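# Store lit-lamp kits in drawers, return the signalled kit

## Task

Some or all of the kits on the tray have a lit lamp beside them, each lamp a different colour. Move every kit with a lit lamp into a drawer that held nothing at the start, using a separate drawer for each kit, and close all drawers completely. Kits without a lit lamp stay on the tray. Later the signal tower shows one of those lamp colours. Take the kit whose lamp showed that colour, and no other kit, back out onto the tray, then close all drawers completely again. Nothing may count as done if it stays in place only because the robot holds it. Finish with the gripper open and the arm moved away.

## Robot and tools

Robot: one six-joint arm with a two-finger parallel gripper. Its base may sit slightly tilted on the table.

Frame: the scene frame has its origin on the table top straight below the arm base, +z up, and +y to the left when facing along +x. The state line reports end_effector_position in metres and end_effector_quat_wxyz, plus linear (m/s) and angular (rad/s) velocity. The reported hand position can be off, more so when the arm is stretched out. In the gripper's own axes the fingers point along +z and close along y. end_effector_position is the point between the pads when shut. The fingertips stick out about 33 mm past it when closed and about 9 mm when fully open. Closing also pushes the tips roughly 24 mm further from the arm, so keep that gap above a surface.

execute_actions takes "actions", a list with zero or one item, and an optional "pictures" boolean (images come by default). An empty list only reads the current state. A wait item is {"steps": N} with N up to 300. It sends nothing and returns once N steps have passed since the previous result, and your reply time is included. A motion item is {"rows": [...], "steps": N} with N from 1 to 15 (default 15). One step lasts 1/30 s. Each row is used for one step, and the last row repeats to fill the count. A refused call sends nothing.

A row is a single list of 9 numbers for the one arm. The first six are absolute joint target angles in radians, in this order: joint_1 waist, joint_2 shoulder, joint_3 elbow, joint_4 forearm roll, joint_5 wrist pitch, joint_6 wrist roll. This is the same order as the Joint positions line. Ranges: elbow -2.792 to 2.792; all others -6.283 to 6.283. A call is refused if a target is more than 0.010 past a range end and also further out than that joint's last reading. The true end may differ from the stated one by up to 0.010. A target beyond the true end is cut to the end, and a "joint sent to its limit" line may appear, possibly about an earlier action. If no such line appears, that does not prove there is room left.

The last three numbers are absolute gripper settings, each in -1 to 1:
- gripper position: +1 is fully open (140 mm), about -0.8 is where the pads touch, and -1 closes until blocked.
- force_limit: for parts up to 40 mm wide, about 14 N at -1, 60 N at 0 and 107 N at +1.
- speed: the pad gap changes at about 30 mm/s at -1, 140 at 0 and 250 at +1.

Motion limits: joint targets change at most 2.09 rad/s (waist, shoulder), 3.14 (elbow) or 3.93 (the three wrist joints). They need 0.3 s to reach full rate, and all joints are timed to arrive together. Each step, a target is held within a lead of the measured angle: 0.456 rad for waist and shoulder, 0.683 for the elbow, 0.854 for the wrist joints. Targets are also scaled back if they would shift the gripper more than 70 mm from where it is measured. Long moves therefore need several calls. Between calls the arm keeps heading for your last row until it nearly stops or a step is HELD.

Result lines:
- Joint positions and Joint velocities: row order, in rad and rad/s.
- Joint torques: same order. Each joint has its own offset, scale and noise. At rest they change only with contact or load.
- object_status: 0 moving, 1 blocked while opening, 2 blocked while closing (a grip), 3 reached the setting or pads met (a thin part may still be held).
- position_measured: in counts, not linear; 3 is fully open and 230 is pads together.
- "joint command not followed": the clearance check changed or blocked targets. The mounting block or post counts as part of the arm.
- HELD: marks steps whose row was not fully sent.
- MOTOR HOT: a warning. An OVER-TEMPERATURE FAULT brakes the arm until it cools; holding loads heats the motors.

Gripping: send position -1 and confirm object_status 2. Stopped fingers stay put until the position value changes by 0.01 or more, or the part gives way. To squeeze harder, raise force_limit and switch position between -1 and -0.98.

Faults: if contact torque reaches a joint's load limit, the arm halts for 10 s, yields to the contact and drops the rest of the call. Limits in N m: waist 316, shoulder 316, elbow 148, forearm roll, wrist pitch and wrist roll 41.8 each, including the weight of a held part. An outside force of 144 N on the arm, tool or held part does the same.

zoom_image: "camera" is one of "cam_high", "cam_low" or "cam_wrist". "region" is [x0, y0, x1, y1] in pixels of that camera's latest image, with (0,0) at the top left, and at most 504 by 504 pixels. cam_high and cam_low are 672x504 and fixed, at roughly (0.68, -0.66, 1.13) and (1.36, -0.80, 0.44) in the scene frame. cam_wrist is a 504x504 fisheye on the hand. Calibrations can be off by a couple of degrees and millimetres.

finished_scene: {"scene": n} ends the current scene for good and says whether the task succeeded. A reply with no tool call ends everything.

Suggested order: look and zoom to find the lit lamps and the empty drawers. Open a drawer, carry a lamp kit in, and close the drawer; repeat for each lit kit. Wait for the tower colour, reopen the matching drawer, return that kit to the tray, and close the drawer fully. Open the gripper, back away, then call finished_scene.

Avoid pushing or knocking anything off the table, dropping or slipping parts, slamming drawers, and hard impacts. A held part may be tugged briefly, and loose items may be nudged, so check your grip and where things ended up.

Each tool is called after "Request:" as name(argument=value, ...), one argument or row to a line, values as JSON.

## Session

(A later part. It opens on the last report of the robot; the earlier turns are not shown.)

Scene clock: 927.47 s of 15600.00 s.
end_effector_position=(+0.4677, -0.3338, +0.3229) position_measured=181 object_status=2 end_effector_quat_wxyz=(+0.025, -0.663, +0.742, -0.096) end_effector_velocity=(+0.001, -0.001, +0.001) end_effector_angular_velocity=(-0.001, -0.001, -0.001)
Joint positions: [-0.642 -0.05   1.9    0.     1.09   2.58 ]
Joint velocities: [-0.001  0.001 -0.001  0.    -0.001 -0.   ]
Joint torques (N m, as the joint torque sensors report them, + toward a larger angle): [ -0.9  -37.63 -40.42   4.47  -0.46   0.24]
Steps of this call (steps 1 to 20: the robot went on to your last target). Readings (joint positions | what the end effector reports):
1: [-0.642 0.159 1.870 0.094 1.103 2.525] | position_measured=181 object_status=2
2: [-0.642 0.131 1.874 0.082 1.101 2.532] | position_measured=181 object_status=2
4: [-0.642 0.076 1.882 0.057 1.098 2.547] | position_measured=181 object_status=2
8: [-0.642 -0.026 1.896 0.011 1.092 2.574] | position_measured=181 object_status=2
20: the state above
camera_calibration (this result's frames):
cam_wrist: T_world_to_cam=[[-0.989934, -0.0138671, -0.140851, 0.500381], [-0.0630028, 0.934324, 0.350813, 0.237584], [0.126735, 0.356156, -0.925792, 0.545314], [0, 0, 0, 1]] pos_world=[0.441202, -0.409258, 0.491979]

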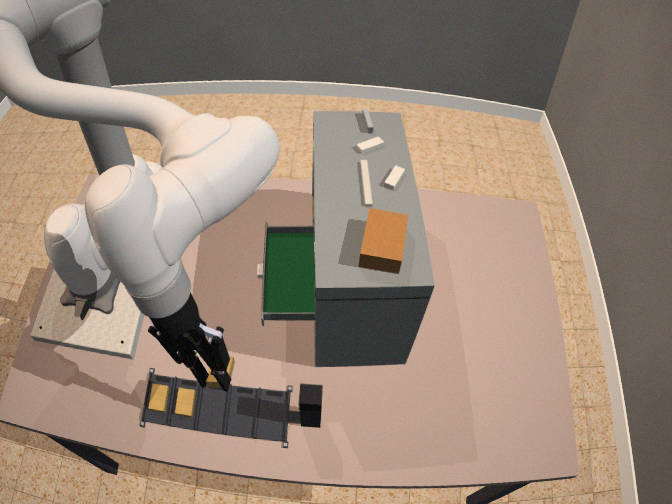

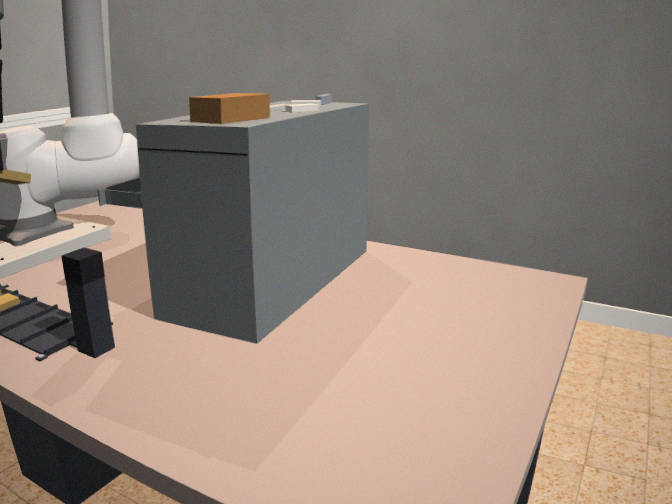

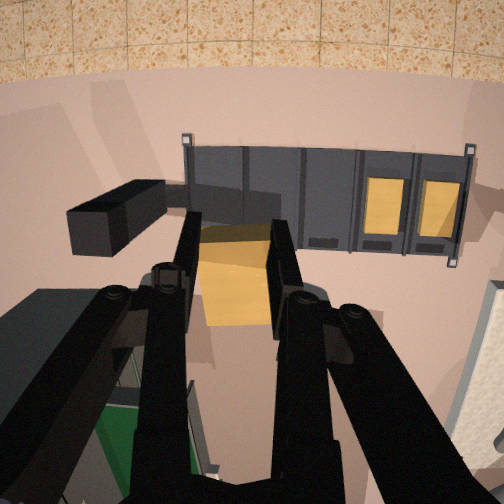

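Request:
execute_actions(
  actions=[
    {"rows":[[-0.6,-0.05,1.9,0,1.09,2.75,-0.98,0.45,-0.7],[-0.55,-0.05,1.9,0,1.09,2.95,-0.98,0.45,-0.7],[-0.5,-0.055,1.905,0,1.09,3.15,-0.98,0.45,-0.7],[-0.45,-0.06,1.91,0,1.09,3.35,-0.98,0.45,-0.7],[-0.4,-0.065,1.915,0,1.09,3.55,-0.98,0.45,-0.7],[-0.35,-0.07,1.92,0,1.09,3.75,-0.98,0.45,-0.7],[-0.3,-0.075,1.925,0,1.09,3.95,-0.98,0.45,-0.7],[-0.25,-0.08,1.93,0,1.09,4.15,-0.98,0.45,-0.7],[-0.2,-0.09,1.935,0,1.09,4.35,-0.98,0.45,-0.7],[-0.15,-0.1,1.94,0,1.09,4.5,-0.98,0.45,-0.7],[-0.109,-0.11,1.95,0,1.09,4.636,-0.98,0.45,-0.7]],"steps":15},
  ],
  pictures=false,
)

Request:
execute_actions(
  actions=[
    {"steps":25},
  ],
  pictures=false,
)

Request:
execute_actions(
  actions=[
    {"rows":[[-0.109,-0.1,1.975,0,1.06,4.636,-0.98,0.45,-0.7],[-0.109,-0.0948,1.9969,0,1.038,4.636,-0.98,0.45,-0.7],[-0.109,-0.088,2.01,0,1.018,4.636,-0.98,0.45,-0.7],[-0.109,-0.082,2.0236,0,0.9985,4.636,-0.98,0.45,-0.7]],"steps":15},
  ],
)

Scene clock: 936.10 s of 15600.00 s.
end_effector_position=(+0.5258, -0.1950, +0.3266) position_measured=181 object_status=2 end_effector_quat_wxyz=(+0.071, -0.463, +0.881, -0.075) end_effector_velocity=(+0.086, +0.391, +0.012) end_effector_angular_velocity=(+0.356, -0.151, -1.154)
Joint positions: [-0.378 -0.073  1.92  -0.     1.09   3.335]
Joint velocities: [ 0.701 -0.096  0.079  0.     0.     1.895]
Joint torques (N m, as the joint torque sensors report them, + toward a larger angle): [ -1.54 -33.42 -40.45   4.44  -0.46   0.06]
Steps of this call (steps 1 to 15: the robot went on to your last target; steps 16 to 90: nothing new was sent; then 5.13 s passed at rest; steps 91 to 105: all 15 steps of this action). Readings (joint positions | what the end effector reports):
91: [-0.642 -0.050 1.900 -0.000 1.090 2.580] | position_measured=181 object_status=2
92: [-0.640 -0.050 1.900 -0.000 1.090 2.587] | position_measured=181 object_status=2
94: [-0.627 -0.050 1.900 -0.000 1.090 2.643] | position_measured=181 object_status=2
98: [-0.555 -0.052 1.902 -0.000 1.090 2.911] | position_measured=181 object_status=2
105: the state above

Scene clock: 936.93 s of 15600.00 s.
end_effector_position=(+0.5379, -0.0452, +0.3309) position_measured=181 object_status=2 end_effector_quat_wxyz=(+0.109, +0.032, +0.994, -0.004) end_effector_velocity=(+0.000, -0.001, -0.000) end_effector_angular_velocity=(-0.000, -0.001, -0.002)
Joint positions: [-0.109 -0.11   1.95  -0.     1.09   4.636]
Joint velocities: [-0.001  0.     0.    -0.    -0.002  0.001]
Joint torques (N m, as the joint torque sensors report them, + toward a larger angle): [ -1.3  -30.2  -40.77   4.31  -0.57   0.21]
Steps of this call (steps 1 to 25: the robot went on to your last target). Readings (joint positions | what the end effector reports):
1: [-0.354 -0.076 1.922 -0.000 1.090 3.402] | position_measured=181 object_status=2
2: [-0.332 -0.079 1.925 -0.000 1.090 3.472] | position_measured=181 object_status=2
4: [-0.287 -0.085 1.930 -0.000 1.090 3.626] | position_measured=181 object_status=2
8: [-0.208 -0.096 1.939 -0.000 1.090 4.008] | position_measured=181 object_status=2
25: the state above

Scene clock: 937.43 s of 15600.00 s.
end_effector_position=(+0.5345, -0.0438, +0.2780) position_measured=181 object_status=2 end_effector_quat_wxyz=(+0.104, +0.032, +0.994, -0.003) end_effector_velocity=(-0.001, +0.000, -0.001) end_effector_angular_velocity=(+0.001, +0.004, -0.000)
Joint positions: [-0.109 -0.082  2.024 -0.     0.999  4.636]
Joint velocities: [0.    0.001 0.001 0.    0.002 0.   ]
Joint torques (N m, as the joint torque sensors report them, + toward a larger angle): [ -0.93 -31.99 -39.09   4.23  -0.71   0.15]
Steps of this call (steps 1 to 15: all 15 steps of this action). Readings (joint positions | what the end effector reports):
1: [-0.109 -0.110 1.950 -0.000 1.090 4.636] | position_measured=181 object_status=2
2: [-0.109 -0.108 1.955 -0.000 1.084 4.636] | position_measured=181 object_status=2
4: [-0.109 -0.098 1.986 -0.000 1.049 4.636] | position_measured=181 object_status=2
8: [-0.109 -0.082 2.023 -0.000 1.000 4.636] | position_measured=181 object_status=2
15: the state above
camera_calibration (this result's frames):
cam_wrist: T_world_to_cam=[[-0.0570715, 0.998368, -0.00188381, 0.0713167], [0.775698, 0.0455303, 0.62946, -0.57816], [0.628519, 0.034463, -0.77703, 0.0683924], [0, 0, 0, 1]] pos_world=[0.409561, -0.0472336, 0.417206]

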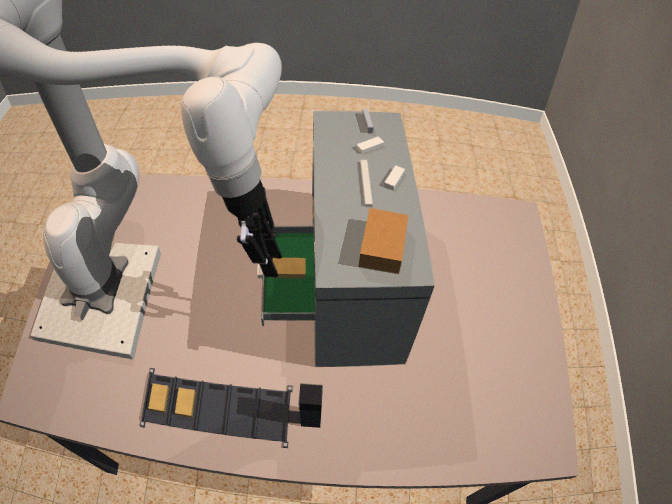

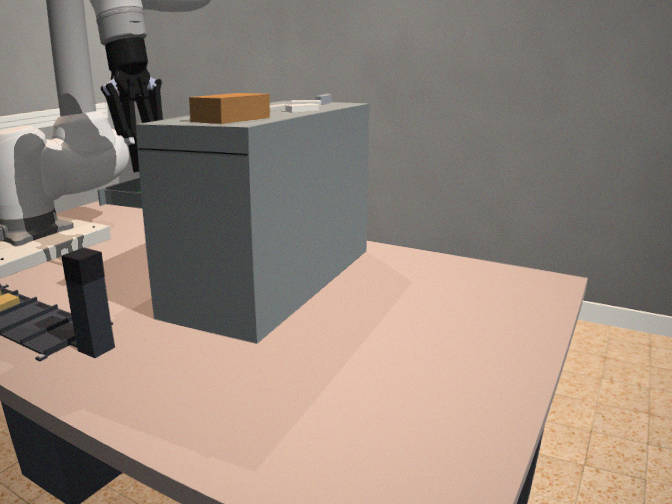

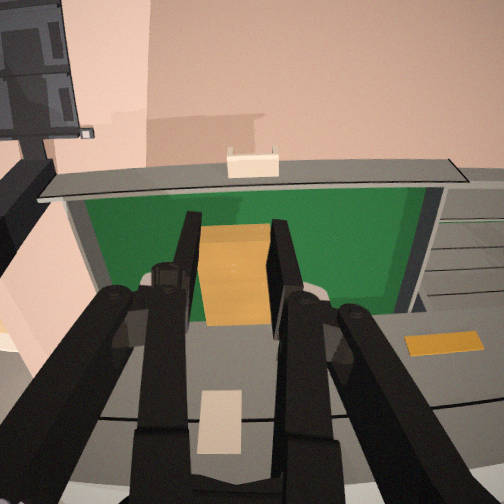

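Request:
execute_actions(
  actions=[
    {"rows":[[-0.109,-0.0755,2.037,0,0.9787,4.636,-0.98,0.45,-0.7],[-0.109,-0.069,2.0503,0,0.959,4.636,-0.98,0.45,-0.7],[-0.109,-0.065,2.0566,0,0.9487,4.636,-0.98,0.45,-0.7],[-0.109,-0.0613,2.063,0,0.9385,4.636,-0.98,0.45,-0.7]],"steps":12},
  ],
)

Scene clock: 940.13 s of 15600.00 s.
end_effector_position=(+0.5344, -0.0433, +0.2480) position_measured=181 object_status=2 end_effector_quat_wxyz=(+0.104, +0.032, +0.994, -0.003) end_effector_velocity=(+0.000, +0.001, -0.001) end_effector_angular_velocity=(-0.000, -0.000, +0.003)
Joint positions: [-0.109 -0.061  2.063  0.     0.939  4.636]
Joint velocities: [ 0.003  0.     0.001 -0.    -0.001 -0.   ]
Joint torques (N m, as the joint torque sensors report them, + toward a larger angle): [ -1.42 -33.34 -38.57   4.14  -0.5    0.1 ]
Steps of this call (steps 1 to 15: the robot went on to your last target; steps 16 to 69: nothing new was sent; steps 70 to 81: all 12 steps of this action). Readings (joint positions | what the end effector reports):
70: [-0.109 -0.082 2.024 0.000 0.998 4.636] | position_measured=181 object_status=2
71: [-0.109 -0.080 2.027 0.000 0.993 4.636] | position_measured=181 object_status=2
73: [-0.109 -0.071 2.045 0.000 0.966 4.636] | position_measured=181 object_status=2
77: [-0.109 -0.062 2.063 0.000 0.939 4.636] | position_measured=181 object_status=2
81: the state above
camera_calibration (this result's frames):
cam_wrist: T_world_to_cam=[[-0.0569791, 0.998374, -0.00166184, 0.0705946], [0.775726, 0.0453199, 0.62944, -0.559263], [0.628492, 0.0345759, -0.777047, 0.0451514], [0, 0, 0, 1]] pos_world=[0.40948, -0.0466952, 0.387225]

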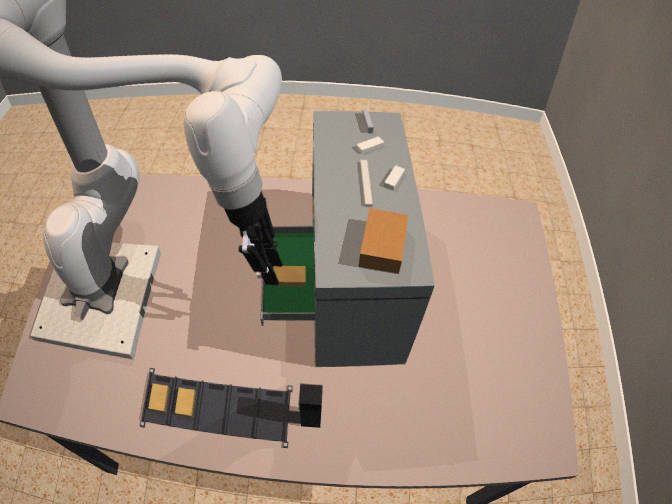

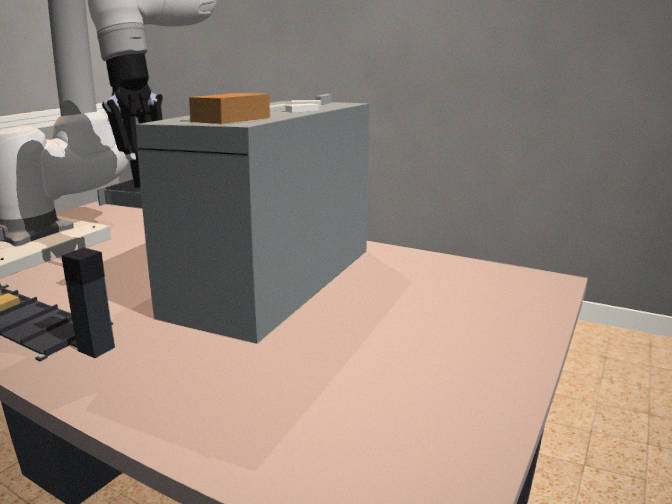

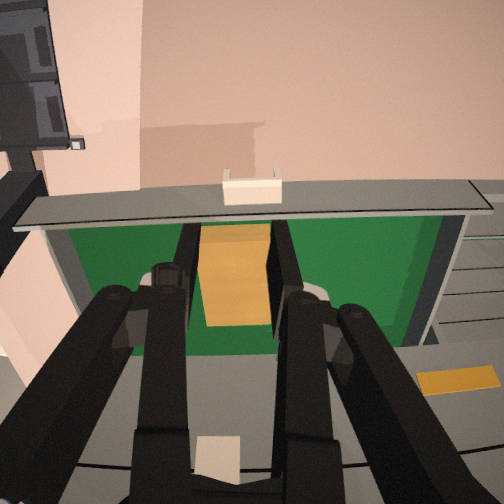

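Request:
execute_actions(
  actions=[
    {"rows":[[-0.109,-0.0558,2.058,0,0.938,4.636,-0.98,0.45,-0.7],[-0.109,-0.0502,2.0527,0,0.9377,4.636,-0.98,0.45,-0.7],[-0.109,-0.0447,2.0476,0,0.9373,4.636,-0.98,0.45,-0.7],[-0.109,-0.0447,2.0476,0,0.9373,4.636,-0.98,0.45,-0.7],[-0.109,-0.0435,2.0495,0,0.9343,4.636,-0.98,0.45,-0.7],[-0.109,-0.0424,2.0514,0,0.9313,4.636,-0.98,0.45,-0.7]],"steps":12},
  ],
  pictures=false,
)

Scene clock: 945.73 s of 15600.00 s.
end_effector_position=(+0.5444, -0.0447, +0.2451) position_measured=181 object_status=2 end_effector_quat_wxyz=(+0.104, +0.032, +0.994, -0.003) end_effector_velocity=(-0.000, -0.000, -0.001) end_effector_angular_velocity=(+0.000, -0.000, -0.000)
Joint positions: [-0.109 -0.042  2.051 -0.     0.931  4.636]
Joint velocities: [-0.     0.001  0.002  0.    -0.003 -0.   ]
Joint torques (N m, as the joint torque sensors report them, + toward a larger angle): [ -1.44 -24.55 -29.83   3.79   0.52   0.12]
Steps of this call (steps 1 to 15: the robot went on to your last target; steps 16 to 90: nothing new was sent; then 2.20 s passed at rest; steps 91 to 102: all 12 steps of this action). Readings (joint positions | what the end effector reports):
91: [-0.109 -0.061 2.063 -0.000 0.938 4.636] | position_measured=181 object_status=2
92: [-0.109 -0.059 2.061 -0.000 0.938 4.636] | position_measured=181 object_status=2
94: [-0.109 -0.051 2.053 -0.000 0.938 4.636] | position_measured=181 object_status=2
98: [-0.109 -0.043 2.051 -0.000 0.932 4.636] | position_measured=181 object_status=2
102: the state above

Contact. Release and lift.

Request:
execute_actions(
  actions=[
    {"rows":[[-0.109,-0.0432,2.05,0,0.9335,4.636,-0.2,0,0],[-0.109,-0.0432,2.05,0,0.9335,4.636,-0.2,0,0],[-0.109,-0.0432,2.05,0,0.9335,4.636,-0.2,0,0],[-0.109,-0.0432,2.05,0,0.9335,4.636,-0.2,0,0],[-0.109,-0.0432,2.05,0,0.9335,4.636,-0.2,0,0],[-0.109,-0.0432,2.05,0,0.9335,4.636,-0.2,0,0],[-0.109,-0.0432,2.05,0,0.9335,4.636,-0.2,0,0],[-0.109,-0.052,2.037,0,0.955,4.636,-0.2,0,0],[-0.109,-0.062,2.02,0,0.982,4.636,-0.2,0,0],[-0.109,-0.075,2.0,0,1.015,4.636,-0.2,0,0],[-0.109,-0.09,1.975,0,1.055,4.636,-0.2,0,0]],"steps":15},
  ],
)

Scene clock: 951.13 s of 15600.00 s.
end_effector_position=(+0.5405, -0.0450, +0.3064) position_measured=154 object_status=3 end_effector_quat_wxyz=(+0.104, +0.032, +0.994, -0.003) end_effector_velocity=(-0.011, +0.000, +0.062) end_effector_angular_velocity=(+0.002, +0.010, -0.000)
Joint positions: [-0.109 -0.089  1.976  0.     1.052  4.636]
Joint velocities: [-0.001 -0.046 -0.076  0.     0.133 -0.   ]
Joint torques (N m, as the joint torque sensors report them, + toward a larger angle): [ -4.45   0.29 -22.27   2.56  -0.37   0.28]
Steps of this call (steps 1 to 15: the robot went on to your last target; steps 16 to 90: nothing new was sent; then 1.90 s passed at rest; steps 91 to 105: all 15 steps of this action). Readings (joint positions | what the end effector reports):
91: [-0.109 -0.042 2.051 -0.000 0.931 4.636] | position_measured=181 object_status=0
92: [-0.109 -0.043 2.051 -0.000 0.932 4.636] | position_measured=181 object_status=0
94: [-0.109 -0.043 2.051 -0.000 0.933 4.636] | position_measured=163 object_status=0
98: [-0.109 -0.043 2.050 -0.000 0.934 4.636] | position_measured=154 object_status=0
105: the state above
camera_calibration (this result's frames):
cam_wrist: T_world_to_cam=[[-0.0570087, 0.998372, -0.00197108, 0.0729269], [0.774862, 0.0454907, 0.630491, -0.600461], [0.629554, 0.0344162, -0.776194, 0.085929], [0, 0, 0, 1]] pos_world=[0.415335, -0.0484501, 0.445426]

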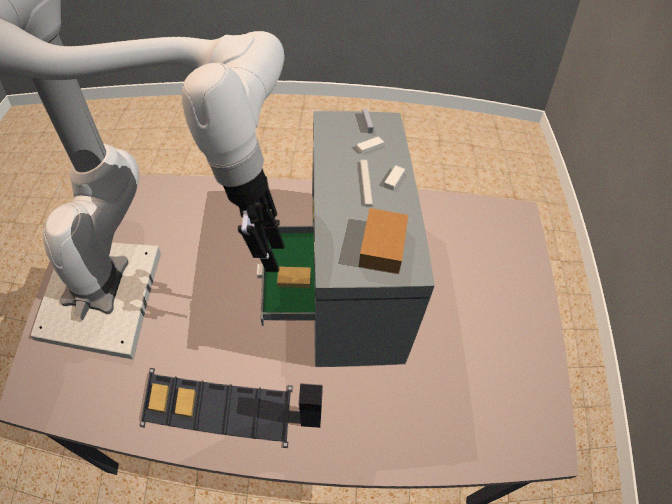

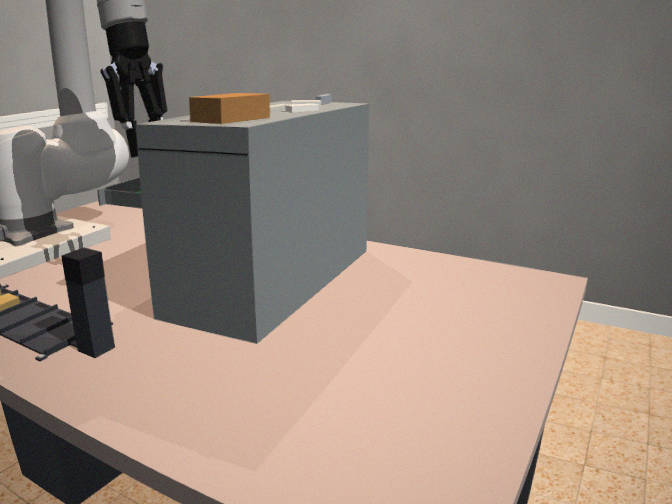

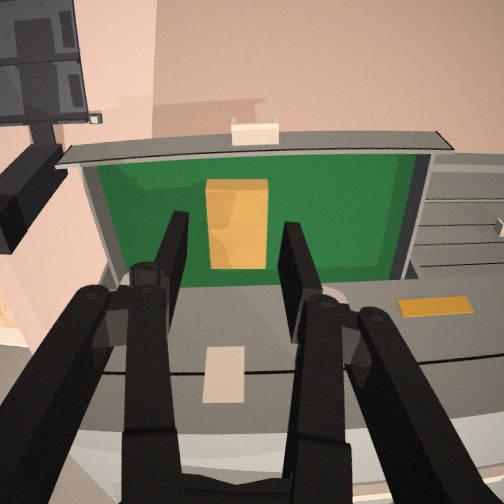

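Request:
execute_actions(
  actions=[
    {"rows":[[-0.13,-0.14,2.0,0,1.0,4.3,-0.2,0,0],[-0.16,-0.19,2.05,0,0.9,4.0,-0.2,0,0],[-0.19,-0.24,2.1,0,0.8,3.7,-0.2,0,0],[-0.22,-0.29,2.16,0,0.7,3.4,-0.2,0,0],[-0.25,-0.34,2.21,0,0.6,3.1,-0.2,0,0],[-0.28,-0.38,2.26,0,0.5,2.8,-0.2,0,0],[-0.31,-0.42,2.31,0,0.4,2.5,-0.2,0,0],[-0.34,-0.46,2.35,0,0.3,2.2,-0.2,0,0],[-0.36,-0.49,2.39,0,0.2,1.9,-0.2,0,0],[-0.38,-0.515,2.42,0,0.13,1.6,-0.2,0,0],[-0.39,-0.53,2.43,0,0.1,1.35,-0.2,0,0]],"steps":15},
  ],
  pictures=false,
)

Request:
execute_actions(
  actions=[
    {"steps":45},
  ],
  pictures=false,
)

Request:
execute_actions(
  actions=[
    {"rows":[[-0.39,-0.53,2.43,0.15,0.1,1.2,-0.2,0,0],[-0.39,-0.53,2.43,0.3,0.1,1.05,-0.2,0,0],[-0.39,-0.53,2.43,0.45,0.1,0.9,-0.2,0,0],[-0.39,-0.53,2.43,0.6,0.12,0.75,-0.2,0,0],[-0.39,-0.53,2.43,0.75,0.18,0.6,-0.2,0,0],[-0.39,-0.53,2.43,0.9,0.26,0.44,-0.2,0,0],[-0.39,-0.53,2.43,1.0,0.34,0.34,-0.2,0,0],[-0.39,-0.53,2.43,1.092,0.422,0.25,-0.2,0,0]],"steps":15},
  ],
  pictures=false,
)

Request:
execute_actions(
  actions=[
    {"rows":[[-0.39,-0.53,2.43,1.092,0.422,0.25,-0.2,0,0],[-0.39,-0.53,2.43,1.092,0.422,0.25,-0.2,0,0],[-0.39,-0.53,2.43,1.092,0.422,0.25,-0.2,0,0],[-0.39,-0.53,2.43,1.092,0.422,0.25,-0.2,0,0],[-0.39,-0.53,2.46,1.092,0.422,0.25,-0.2,0,0],[-0.39,-0.51,2.49,1.092,0.422,0.25,-0.2,0,0],[-0.39,-0.48,2.52,1.092,0.422,0.25,-0.2,0,0],[-0.39,-0.45,2.545,1.092,0.422,0.25,-0.2,0,0],[-0.39,-0.42,2.565,1.092,0.422,0.25,-0.2,0,0],[-0.39,-0.40,2.572,1.092,0.422,0.25,-0.2,0,0],[-0.387,-0.384,2.563,1.092,0.422,0.25,-0.2,0,0]],"steps":15},
  ],
)

Scene clock: 960.80 s of 15600.00 s.
end_effector_position=(+0.5252, -0.1338, +0.3539) position_measured=154 object_status=3 end_effector_quat_wxyz=(+0.295, -0.326, +0.870, -0.222) end_effector_velocity=(-0.103, -0.257, +0.173) end_effector_angular_velocity=(-2.333, -1.051, +1.500)
Joint positions: [-0.273 -0.358  2.24  -0.     0.508  3.685]
Joint velocities: [-0.505 -0.744  0.822 -0.    -1.753 -2.792]
Joint torques (N m, as the joint torque sensors report them, + toward a larger angle): [ -1.45  -1.26 -41.76   4.5   -1.73  -0.15]
Steps of this call (steps 1 to 15: the robot went on to your last target; steps 16 to 90: nothing new was sent; then 6.17 s passed at rest; steps 91 to 105: all 15 steps of this action). Readings (joint positions | what the end effector reports):
91: [-0.109 -0.090 1.975 -0.000 1.055 4.636] | position_measured=154 object_status=3
92: [-0.109 -0.091 1.975 -0.000 1.054 4.629] | position_measured=154 object_status=3
94: [-0.113 -0.099 1.980 -0.000 1.043 4.573] | position_measured=154 object_status=3
98: [-0.141 -0.153 2.022 -0.000 0.959 4.288] | position_measured=154 object_status=3
105: the state above

Scene clock: 962.30 s of 15600.00 s.
end_effector_position=(+0.4841, -0.1852, +0.4018) position_measured=154 object_status=3 end_effector_quat_wxyz=(+0.164, +0.837, -0.088, +0.515) end_effector_velocity=(-0.000, -0.000, -0.001) end_effector_angular_velocity=(+0.001, +0.001, -0.001)
Joint positions: [-0.39 -0.53  2.43 -0.    0.1   1.35]
Joint velocities: [-0.001  0.     0.     0.001  0.001  0.   ]
Joint torques (N m, as the joint torque sensors report them, + toward a larger angle): [ -1.82   7.68 -41.39   4.28  -2.38   0.03]
Steps of this call (steps 1 to 45: the robot went on to your last target). Readings (joint positions | what the end effector reports):
1: [-0.290 -0.383 2.267 -0.000 0.450 3.587] | position_measured=154 object_status=3
2: [-0.306 -0.405 2.292 -0.000 0.395 3.482] | position_measured=154 object_status=3
4: [-0.333 -0.447 2.338 -0.000 0.298 3.250] | position_measured=154 object_status=3
8: [-0.369 -0.499 2.396 -0.000 0.174 2.763] | position_measured=154 object_status=3
45: the state above
The arm was judged still, so your last target was given up. Only a new action makes it travel on or press farther. Fingers that are still opening or closing keep moving.

Scene clock: 962.80 s of 15600.00 s.
end_effector_position=(+0.4954, -0.1019, +0.3788) position_measured=154 object_status=3 end_effector_quat_wxyz=(+0.057, +0.861, -0.016, +0.505) end_effector_velocity=(+0.045, +0.399, -0.015) end_effector_angular_velocity=(+0.490, -0.014, +1.112)
Joint positions: [-0.39  -0.53   2.43   0.898  0.313  0.445]
Joint velocities: [-0.001  0.001 -0.     1.876  1.063 -1.897]
Joint torques (N m, as the joint torque sensors report them, + toward a larger angle): [ -1.73   8.02 -42.42   3.46  -1.4    0.14]
Steps of this call (steps 1 to 15: all 15 steps of this action). Readings (joint positions | what the end effector reports):
1: [-0.390 -0.530 2.430 0.000 0.100 1.350] | position_measured=154 object_status=3
2: [-0.390 -0.530 2.430 0.007 0.100 1.343] | position_measured=154 object_status=3
4: [-0.390 -0.530 2.430 0.063 0.100 1.287] | position_measured=154 object_status=3
8: [-0.390 -0.530 2.430 0.348 0.108 1.002] | position_measured=154 object_status=3
15: the state above

Scene clock: 963.30 s of 15600.00 s.
end_effector_position=(+0.4676, -0.0415, +0.2342) position_measured=154 object_status=3 end_effector_quat_wxyz=(-0.041, +0.908, -0.001, +0.416) end_effector_velocity=(-0.092, +0.059, -0.359) end_effector_angular_velocity=(+0.275, +0.620, +0.036)
Joint positions: [-0.388 -0.404  2.553  1.092  0.422  0.25 ]
Joint velocities: [ 0.023  0.441  0.238 -0.     0.    -0.001]
Joint torques (N m, as the joint torque sensors report them, + toward a larger angle): [  1.73 -18.58 -43.64   2.84  -0.31  -0.05]
Steps of this call (steps 1 to 15: all 15 steps of this action). Readings (joint positions | what the end effector reports):
1: [-0.390 -0.530 2.430 0.959 0.348 0.384] | position_measured=154 object_status=3
2: [-0.390 -0.530 2.430 1.010 0.376 0.332] | position_measured=154 object_status=3
4: [-0.390 -0.530 2.430 1.076 0.413 0.266] | position_measured=154 object_status=3
8: [-0.390 -0.523 2.469 1.092 0.422 0.250] | position_measured=154 object_status=3
15: the state above
camera_calibration (this result's frames):
cam_wrist: T_world_to_cam=[[0.0928397, -0.995203, 0.0308667, -0.0954449], [-0.920128, -0.0975992, -0.379261, 0.524549], [0.380454, 0.00680908, -0.924775, 0.225795], [0, 0, 0, 1]] pos_world=[0.405609, -0.0453289, 0.410696]

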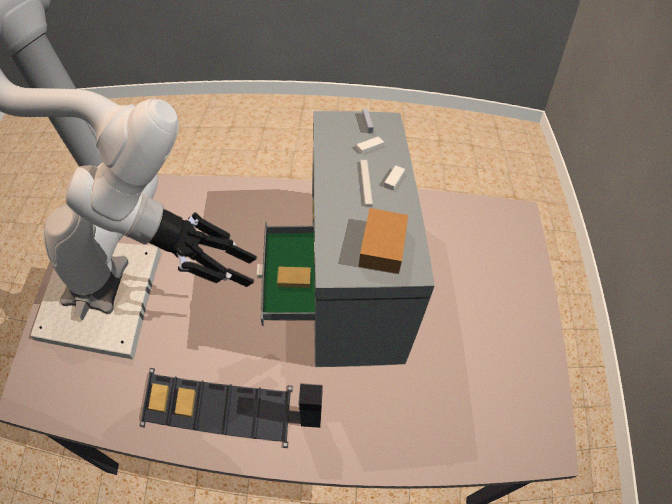

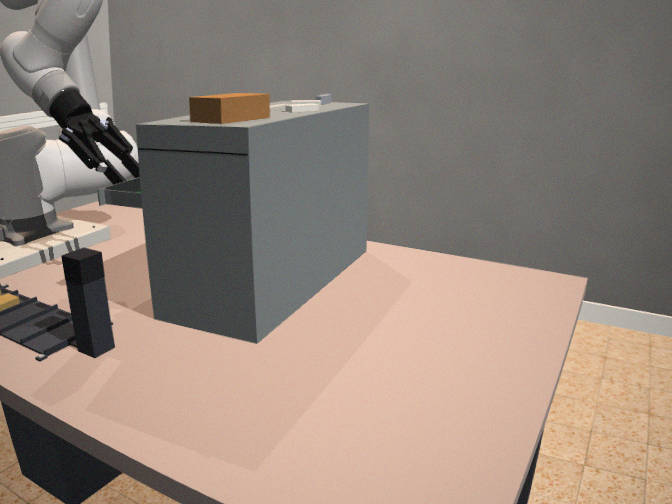

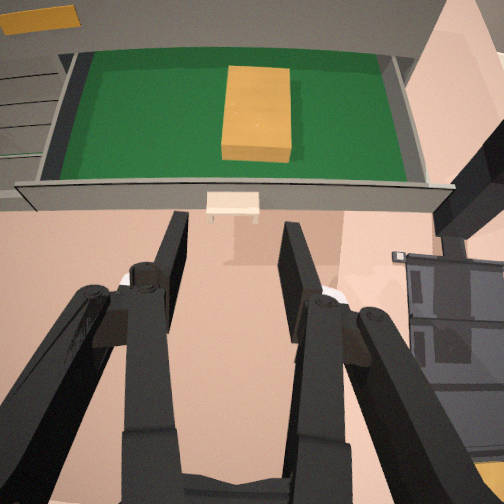

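Go to the handle, grip, push back along the pull path.

Request:
execute_actions(
  actions=[
    {"rows":[[-0.387,-0.384,2.563,1.092,0.422,0.25,-0.2,0.3,0],[-0.387,-0.384,2.563,1.092,0.422,0.25,-0.2,0.3,0],[-0.387,-0.384,2.563,1.092,0.422,0.25,-0.2,0.3,0],[-0.377,-0.371,2.556,1.104,0.412,0.244,-0.2,0.3,0],[-0.3665,-0.3575,2.548,1.116,0.402,0.238,-0.2,0.3,0],[-0.356,-0.344,2.5403,1.128,0.392,0.232,-0.2,0.3,0],[-0.356,-0.344,2.5403,1.128,0.392,0.232,-0.2,0.3,0],[-0.356,-0.344,2.5403,1.128,0.392,0.232,-0.2,0.3,0],[-0.356,-0.344,2.5403,1.128,0.392,0.232,-1,0.3,0]],"steps":15},
  ],
  pictures=false,
)

Request:
execute_actions(
  actions=[
    {"steps":8},
  ],
  pictures=false,
)

Request:
execute_actions(
  actions=[
    {"rows":[[-0.346,-0.331,2.5325,1.139,0.383,0.227,-1,0.3,0],[-0.3358,-0.318,2.5248,1.1507,0.373,0.221,-1,0.3,0],[-0.3255,-0.305,2.5171,1.162,0.3635,0.215,-1,0.3,0],[-0.3153,-0.2918,2.5094,1.174,0.354,0.209,-1,0.3,0],[-0.305,-0.2787,2.5017,1.1854,0.3443,0.2035,-1,0.3,0],[-0.2948,-0.2655,2.494,1.197,0.3346,0.198,-1,0.3,0],[-0.2845,-0.2524,2.4862,1.2085,0.325,0.192,-1,0.3,0],[-0.278,-0.2425,2.4797,1.217,0.319,0.1875,-1,0.3,0],[-0.2715,-0.2325,2.473,1.226,0.3133,0.183,-1,0.3,0],[-0.265,-0.2225,2.4664,1.2345,0.3074,0.178,-1,0.3,0],[-0.2585,-0.2125,2.4597,1.243,0.3015,0.174,-1,0.3,0],[-0.252,-0.2025,2.4530,1.252,0.2955,0.169,-1,0.3,0],[-0.2454,-0.192,2.4465,1.261,0.2895,0.1647,-1,0.3,0]],"steps":15},
  ],
  pictures=false,
)

Request:
execute_actions(
  actions=[
    {"rows":[[-0.239,-0.1803,2.438,1.269,0.284,0.16,-1,0.3,0],[-0.233,-0.169,2.4295,1.277,0.279,0.1555,-1,0.3,0],[-0.227,-0.158,2.4205,1.284,0.274,0.151,-1,0.3,0],[-0.221,-0.147,2.4115,1.292,0.269,0.147,-1,0.3,0],[-0.215,-0.136,2.4025,1.30,0.264,0.143,-1,0.3,0],[-0.209,-0.1245,2.394,1.307,0.2595,0.139,-1,0.3,0],[-0.2035,-0.1140,2.3857,1.3135,0.255,0.1355,-1,0.3,0],[-0.201,-0.109,2.3817,1.317,0.253,0.134,-1,0.3,0]],"steps":15},
  ],
)

Scene clock: 974.83 s of 15600.00 s.
end_effector_position=(+0.4821, -0.0381, +0.2205) position_measured=194 object_status=0 end_effector_quat_wxyz=(-0.047, +0.913, -0.003, +0.405) end_effector_velocity=(+0.000, -0.001, -0.001) end_effector_angular_velocity=(-0.000, +0.001, -0.002)
Joint positions: [-0.356 -0.344  2.54   1.128  0.392  0.232]
Joint velocities: [-0.     0.002 -0.     0.    -0.002  0.001]
Joint torques (N m, as the joint torque sensors report them, + toward a larger angle): [ -3.9   -2.25 -35.03   2.1   -1.39   0.33]
Steps of this call (steps 1 to 30: the robot went on to your last target; steps 31 to 90: nothing new was sent; then 8.03 s passed at rest; steps 91 to 105: all 15 steps of this action). Readings (joint positions | what the end effector reports):
91: [-0.387 -0.384 2.563 1.092 0.422 0.250] | position_measured=154 object_status=3
92: [-0.387 -0.384 2.563 1.092 0.422 0.250] | position_measured=154 object_status=3
94: [-0.387 -0.384 2.563 1.092 0.422 0.250] | position_measured=154 object_status=3
98: [-0.363 -0.353 2.545 1.120 0.399 0.236] | position_measured=154 object_status=3
105: the state above

Scene clock: 975.10 s of 15600.00 s.
end_effector_position=(+0.4821, -0.0381, +0.2204) position_measured=194 object_status=2 end_effector_quat_wxyz=(-0.047, +0.913, -0.003, +0.405) end_effector_velocity=(-0.000, -0.001, -0.000) end_effector_angular_velocity=(-0.001, +0.000, -0.002)
Joint positions: [-0.356 -0.344  2.54   1.128  0.392  0.232]
Joint velocities: [-0.002  0.     0.    -0.    -0.001 -0.   ]
Joint torques (N m, as the joint torque sensors report them, + toward a larger angle): [ -3.7   -1.96 -34.59   2.11  -1.51   0.27]
Steps of this call (steps 1 to 8: the robot went on to your last target). Readings (joint positions | what the end effector reports):
1: [-0.356 -0.344 2.540 1.128 0.392 0.232] | position_measured=194 object_status=0
2: [-0.356 -0.344 2.540 1.128 0.392 0.232] | position_measured=194 object_status=0
4: [-0.356 -0.344 2.540 1.128 0.392 0.232] | position_measured=194 object_status=0
8: the state above

Scene clock: 975.60 s of 15600.00 s.
end_effector_position=(+0.5527, -0.0310, +0.2210) position_measured=194 object_status=2 end_effector_quat_wxyz=(-0.048, +0.913, -0.003, +0.406) end_effector_velocity=(+0.104, +0.012, -0.006) end_effector_angular_velocity=(+0.008, +0.008, -0.008)
Joint positions: [-0.25  -0.199  2.451  1.255  0.293  0.168]
Joint velocities: [ 0.132  0.21  -0.139  0.178 -0.119 -0.09 ]
Joint torques (N m, as the joint torque sensors report them, + toward a larger angle): [  0.41 -37.62 -43.21   3.22   1.01   0.16]
Steps of this call (steps 1 to 15: all 15 steps of this action). Readings (joint positions | what the end effector reports):
1: [-0.356 -0.344 2.540 1.128 0.392 0.232] | position_measured=194 object_status=2
2: [-0.353 -0.341 2.539 1.131 0.390 0.231] | position_measured=194 object_status=2
4: [-0.340 -0.323 2.528 1.146 0.377 0.223] | position_measured=194 object_status=2
8: [-0.301 -0.274 2.499 1.189 0.341 0.202] | position_measured=194 object_status=2
15: the state above

Scene clock: 976.10 s of 15600.00 s.
end_effector_position=(+0.6009, -0.0262, +0.2208) position_measured=194 object_status=2 end_effector_quat_wxyz=(-0.048, +0.913, -0.002, +0.406) end_effector_velocity=(+0.001, +0.000, -0.000) end_effector_angular_velocity=(+0.002, +0.001, +0.001)
Joint positions: [-0.201 -0.109  2.382  1.317  0.253  0.134]
Joint velocities: [-0.001  0.002 -0.001  0.001  0.002 -0.001]
Joint torques (N m, as the joint torque sensors report them, + toward a larger angle): [  1.33 -27.39 -38.96   1.88   1.54   0.24]
Steps of this call (steps 1 to 15: all 15 steps of this action). Readings (joint positions | what the end effector reports):
1: [-0.247 -0.194 2.447 1.259 0.291 0.166] | position_measured=194 object_status=2
2: [-0.244 -0.189 2.444 1.263 0.288 0.164] | position_measured=194 object_status=2
4: [-0.235 -0.173 2.432 1.274 0.281 0.157] | position_measured=194 object_status=2
8: [-0.212 -0.131 2.399 1.303 0.262 0.141] | position_measured=194 object_status=2
15: the state above
camera_calibration (this result's frames):
cam_wrist: T_world_to_cam=[[0.0972557, -0.995157, 0.0142669, -0.0911409], [-0.928355, -0.0958757, -0.359116, 0.644129], [0.358745, 0.0216813, -0.933184, 0.177866], [0, 0, 0, 1]] pos_world=[0.543036, -0.0327997, 0.398599]

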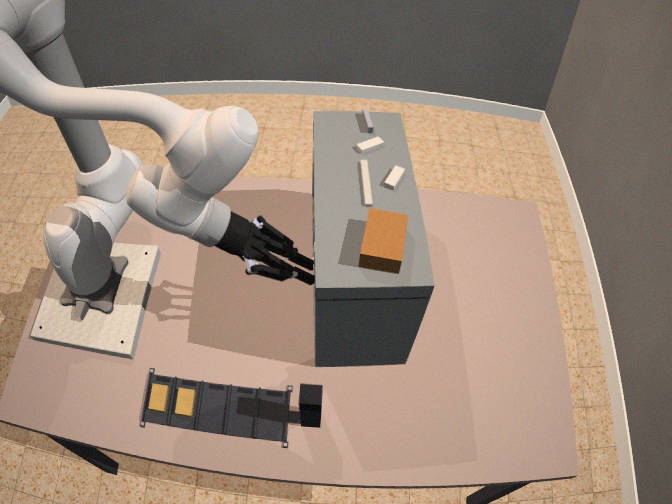

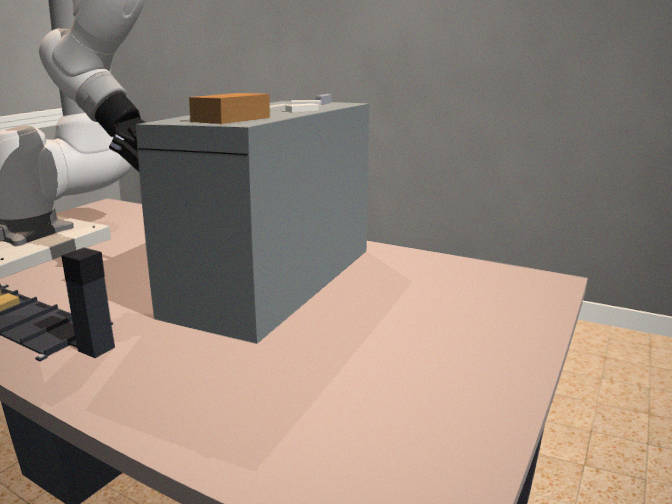

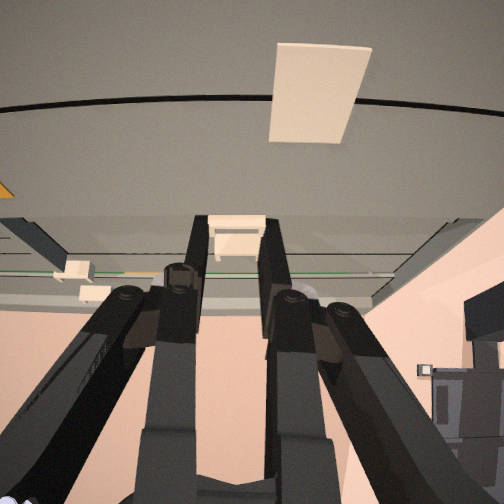

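Request:
execute_actions(
  actions=[
    {"rows":[[-0.2,-0.107,2.38,1.318,0.252,0.133,-1,0.3,0],[-0.199,-0.1055,2.3787,1.319,0.2515,0.1325,-1,0.3,0],[-0.1985,-0.1045,2.3777,1.32,0.251,0.132,-1,0.3,0]],"steps":15},
  ],
)

Scene clock: 996.53 s of 15600.00 s.
end_effector_position=(+0.6037, -0.0259, +0.2209) position_measured=194 object_status=2 end_effector_quat_wxyz=(-0.048, +0.913, -0.002, +0.406) end_effector_velocity=(+0.000, -0.001, +0.000) end_effector_angular_velocity=(+0.001, -0.000, -0.003)
Joint positions: [-0.199 -0.104  2.378  1.32   0.251  0.132]
Joint velocities: [-0.002  0.    -0.     0.    -0.     0.001]
Joint torques (N m, as the joint torque sensors report them, + toward a larger angle): [  4.19 -30.59 -40.22   2.07   2.5    0.16]
Steps of this call (steps 1 to 15: the robot went on to your last target; steps 16 to 90: nothing new was sent; then 16.93 s passed at rest; steps 91 to 105: all 15 steps of this action). Readings (joint positions | what the end effector reports):
91: [-0.201 -0.109 2.382 1.317 0.253 0.134] | position_measured=194 object_status=2
92: [-0.201 -0.108 2.381 1.317 0.253 0.134] | position_measured=194 object_status=2
94: [-0.199 -0.106 2.379 1.319 0.252 0.132] | position_measured=194 object_status=2
98: [-0.199 -0.105 2.378 1.320 0.251 0.132] | position_measured=194 object_status=2
105: the state above
camera_calibration (this result's frames):
cam_wrist: T_world_to_cam=[[0.0977185, -0.995105, 0.0147037, -0.091449], [-0.928223, -0.0964598, -0.359302, 0.646681], [0.358961, 0.0214621, -0.933106, 0.176818], [0, 0, 0, 1]] pos_world=[0.54573, -0.0324175, 0.398688]

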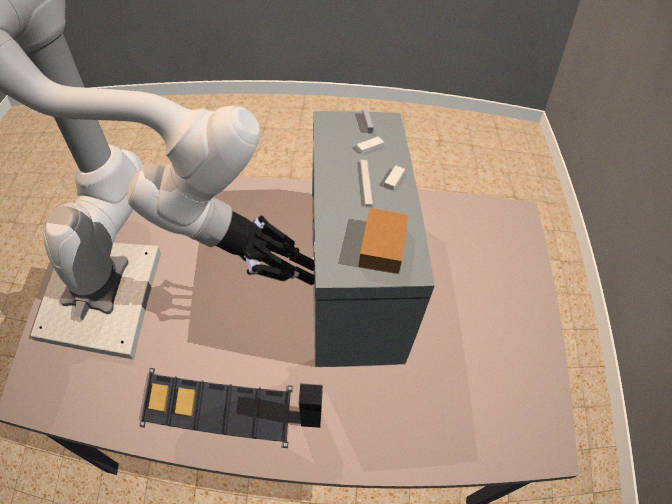

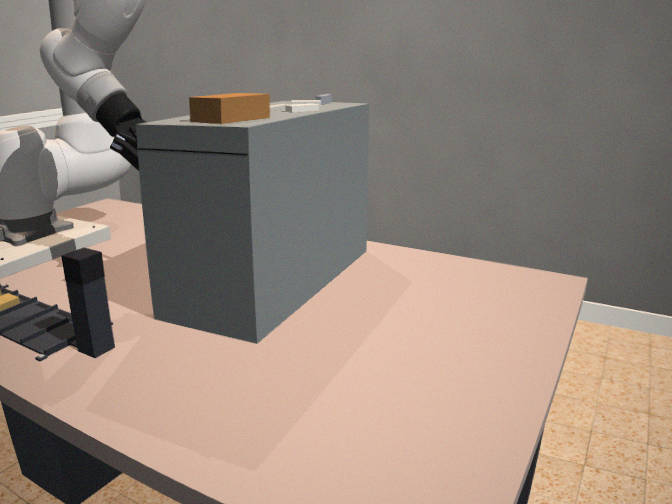

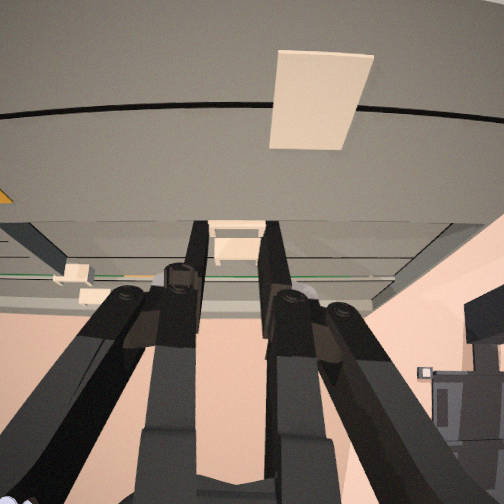

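Request:
execute_actions(
  actions=[
    {"rows":[[-0.1978,-0.1033,2.3766,1.321,0.2505,0.1315,-1,0.3,0]],"steps":10},
  ],
  pictures=false,
)

Request:
execute_actions(
  actions=[
    {"rows":[[-0.1985,-0.1045,2.3777,1.32,0.251,0.132,-0.3,0.3,0]],"steps":15},
  ],
  pictures=false,
)

Request:
execute_actions(
  actions=[
    {"rows":[[-0.2045,-0.1145,2.387,1.308,0.255,0.14,-0.3,0.3,0],[-0.209,-0.124,2.394,1.307,0.2595,0.139,-0.3,0.3,0],[-0.221,-0.147,2.4115,1.292,0.269,0.147,-0.3,0.3,0],[-0.233,-0.169,2.4295,1.277,0.279,0.1555,-0.3,0.3,0],[-0.2454,-0.192,2.4465,1.261,0.2895,0.1647,-0.3,0.3,0],[-0.265,-0.2225,2.4664,1.2345,0.3074,0.178,-0.3,0.3,0],[-0.2845,-0.2524,2.4862,1.2085,0.325,0.192,-0.3,0.3,0],[-0.305,-0.2787,2.5017,1.1854,0.3443,0.2035,-0.3,0.3,0],[-0.3255,-0.305,2.5171,1.162,0.3635,0.215,-0.3,0.3,0],[-0.356,-0.344,2.5403,1.128,0.392,0.232,-0.3,0.3,0],[-0.387,-0.384,2.563,1.092,0.422,0.25,-0.3,0.3,0],[-0.39,-0.42,2.565,1.092,0.422,0.25,-0.3,0.3,0],[-0.39,-0.53,2.43,1.092,0.422,0.25,-0.3,0.3,0]],"steps":15},
  ],
  pictures=false,
)

Request:
execute_actions(
  actions=[
    {"steps":60},
  ],
)

Scene clock: 1003.20 s of 15600.00 s.
end_effector_position=(+0.6044, -0.0258, +0.2210) position_measured=194 object_status=2 end_effector_quat_wxyz=(-0.048, +0.913, -0.002, +0.406) end_effector_velocity=(-0.000, -0.000, +0.000) end_effector_angular_velocity=(+0.001, -0.000, +0.000)
Joint positions: [-0.198 -0.103  2.377  1.321  0.25   0.132]
Joint velocities: [-0.001 -0.001  0.    -0.     0.001 -0.   ]
Joint torques (N m, as the joint torque sensors report them, + toward a larger angle): [  3.98 -31.81 -43.39   2.37   2.85   0.21]
Steps of this call (steps 1 to 15: the robot went on to your last target; steps 16 to 90: nothing new was sent; then 3.33 s passed at rest; steps 91 to 100: all 10 steps of this action). Readings (joint positions | what the end effector reports):
91: [-0.198 -0.104 2.378 1.320 0.251 0.132] | position_measured=194 object_status=2
92: [-0.198 -0.104 2.377 1.320 0.251 0.132] | position_measured=194 object_status=2
94: [-0.198 -0.103 2.377 1.321 0.251 0.132] | position_measured=194 object_status=2
98: [-0.198 -0.103 2.377 1.321 0.250 0.132] | position_measured=194 object_status=2
100: the state above

Scene clock: 1003.70 s of 15600.00 s.
end_effector_position=(+0.6037, -0.0259, +0.2210) position_measured=167 object_status=3 end_effector_quat_wxyz=(-0.048, +0.913, -0.002, +0.406) end_effector_velocity=(-0.000, +0.000, +0.000) end_effector_angular_velocity=(-0.001, -0.001, +0.000)
Joint positions: [-0.198 -0.104  2.378  1.32   0.251  0.132]
Joint velocities: [ 0.001 -0.001  0.    -0.    -0.001 -0.   ]
Joint torques (N m, as the joint torque sensors report them, + toward a larger angle): [ -0.25 -26.59 -36.04   1.32   0.09   0.19]
Steps of this call (steps 1 to 15: all 15 steps of this action). Readings (joint positions | what the end effector reports):
1: [-0.198 -0.103 2.377 1.321 0.250 0.132] | position_measured=194 object_status=0
2: [-0.198 -0.104 2.377 1.321 0.250 0.132] | position_measured=194 object_status=0
4: [-0.198 -0.104 2.377 1.321 0.251 0.132] | position_measured=176 object_status=0
8: [-0.198 -0.104 2.378 1.320 0.251 0.132] | position_measured=167 object_status=0
15: the state above

Scene clock: 1004.20 s of 15600.00 s.
end_effector_position=(+0.4797, -0.0412, +0.2355) position_measured=167 object_status=3 end_effector_quat_wxyz=(-0.040, +0.907, -0.001, +0.418) end_effector_velocity=(+0.025, -0.094, +0.359) end_effector_angular_velocity=(-0.274, -0.649, -0.148)
Joint positions: [-0.366 -0.378  2.54   1.121  0.398  0.234]
Joint velocities: [-0.17  -0.596 -0.134 -0.04   0.034  0.022]
Joint torques (N m, as the joint torque sensors report them, + toward a larger angle): [  0.13   8.   -62.86   4.2   -0.98  -0.29]
Steps of this call (steps 1 to 15: all 15 steps of this action). Readings (joint positions | what the end effector reports):
1: [-0.199 -0.105 2.378 1.320 0.251 0.132] | position_measured=167 object_status=3
2: [-0.200 -0.107 2.380 1.316 0.252 0.134] | position_measured=167 object_status=3
4: [-0.209 -0.123 2.393 1.306 0.259 0.139] | position_measured=167 object_status=3
8: [-0.248 -0.194 2.447 1.256 0.293 0.167] | position_measured=167 object_status=3
15: the state above

Scene clock: 1006.20 s of 15600.00 s.
end_effector_position=(+0.5011, -0.0600, +0.3847) position_measured=167 object_status=3 end_effector_quat_wxyz=(+0.007, +0.856, +0.023, +0.516) end_effector_velocity=(+0.000, -0.000, -0.000) end_effector_angular_velocity=(+0.001, +0.001, -0.001)
Joint positions: [-0.39  -0.53   2.43   1.092  0.422  0.25 ]
Joint velocities: [-0.001  0.001 -0.    -0.     0.     0.   ]
Joint torques (N m, as the joint torque sensors report them, + toward a larger angle): [ -1.17   7.73 -42.13   2.9   -0.56   0.14]
Steps of this call (steps 1 to 30: the robot went on to your last target; steps 31 to 60: nothing new was sent). Readings (joint positions | what the end effector reports):
1: [-0.369 -0.397 2.529 1.120 0.399 0.235] | position_measured=167 object_status=3
2: [-0.369 -0.415 2.510 1.118 0.401 0.237] | position_measured=167 object_status=3
4: [-0.375 -0.450 2.484 1.109 0.408 0.241] | position_measured=167 object_status=3
8: [-0.388 -0.517 2.438 1.095 0.420 0.249] | position_measured=167 object_status=3
60: the state above
The arm was judged still, so your last target was given up. Only a new action makes it travel on or press farther. Fingers that are still opening or closing keep moving.
camera_calibration (this result's frames):
cam_wrist: T_world_to_cam=[[0.0664248, -0.986465, 0.149916, -0.153597], [-0.812832, -0.140638, -0.565265, 0.625779], [0.578698, -0.0843092, -0.811172, 0.203847], [0, 0, 0, 1]] pos_world=[0.400889, -0.0463232, 0.542113]

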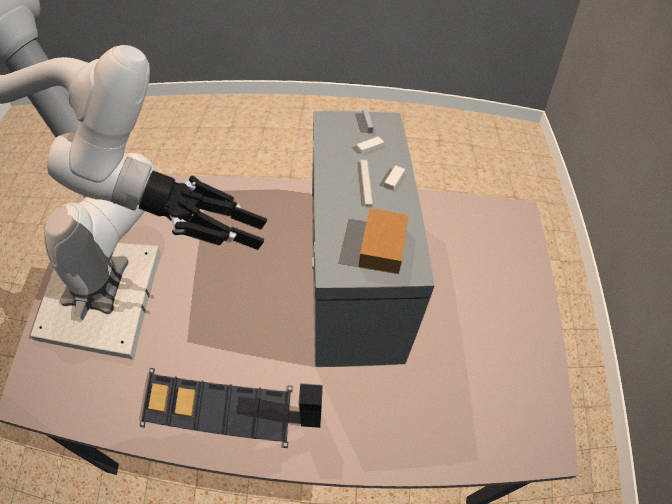

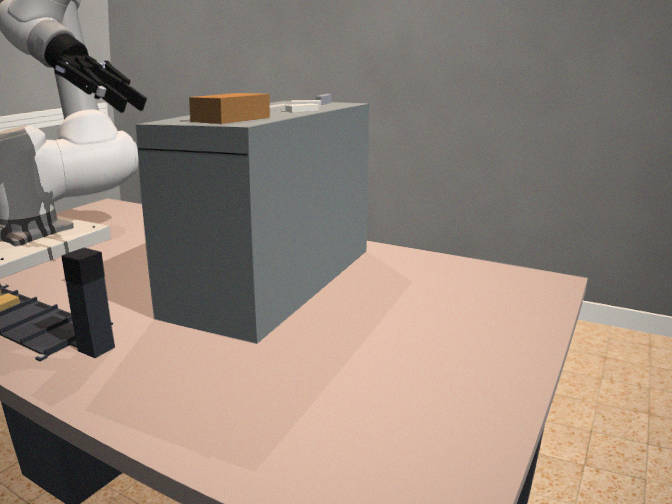

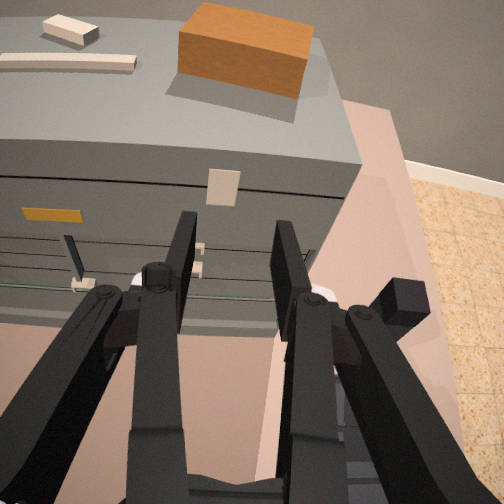

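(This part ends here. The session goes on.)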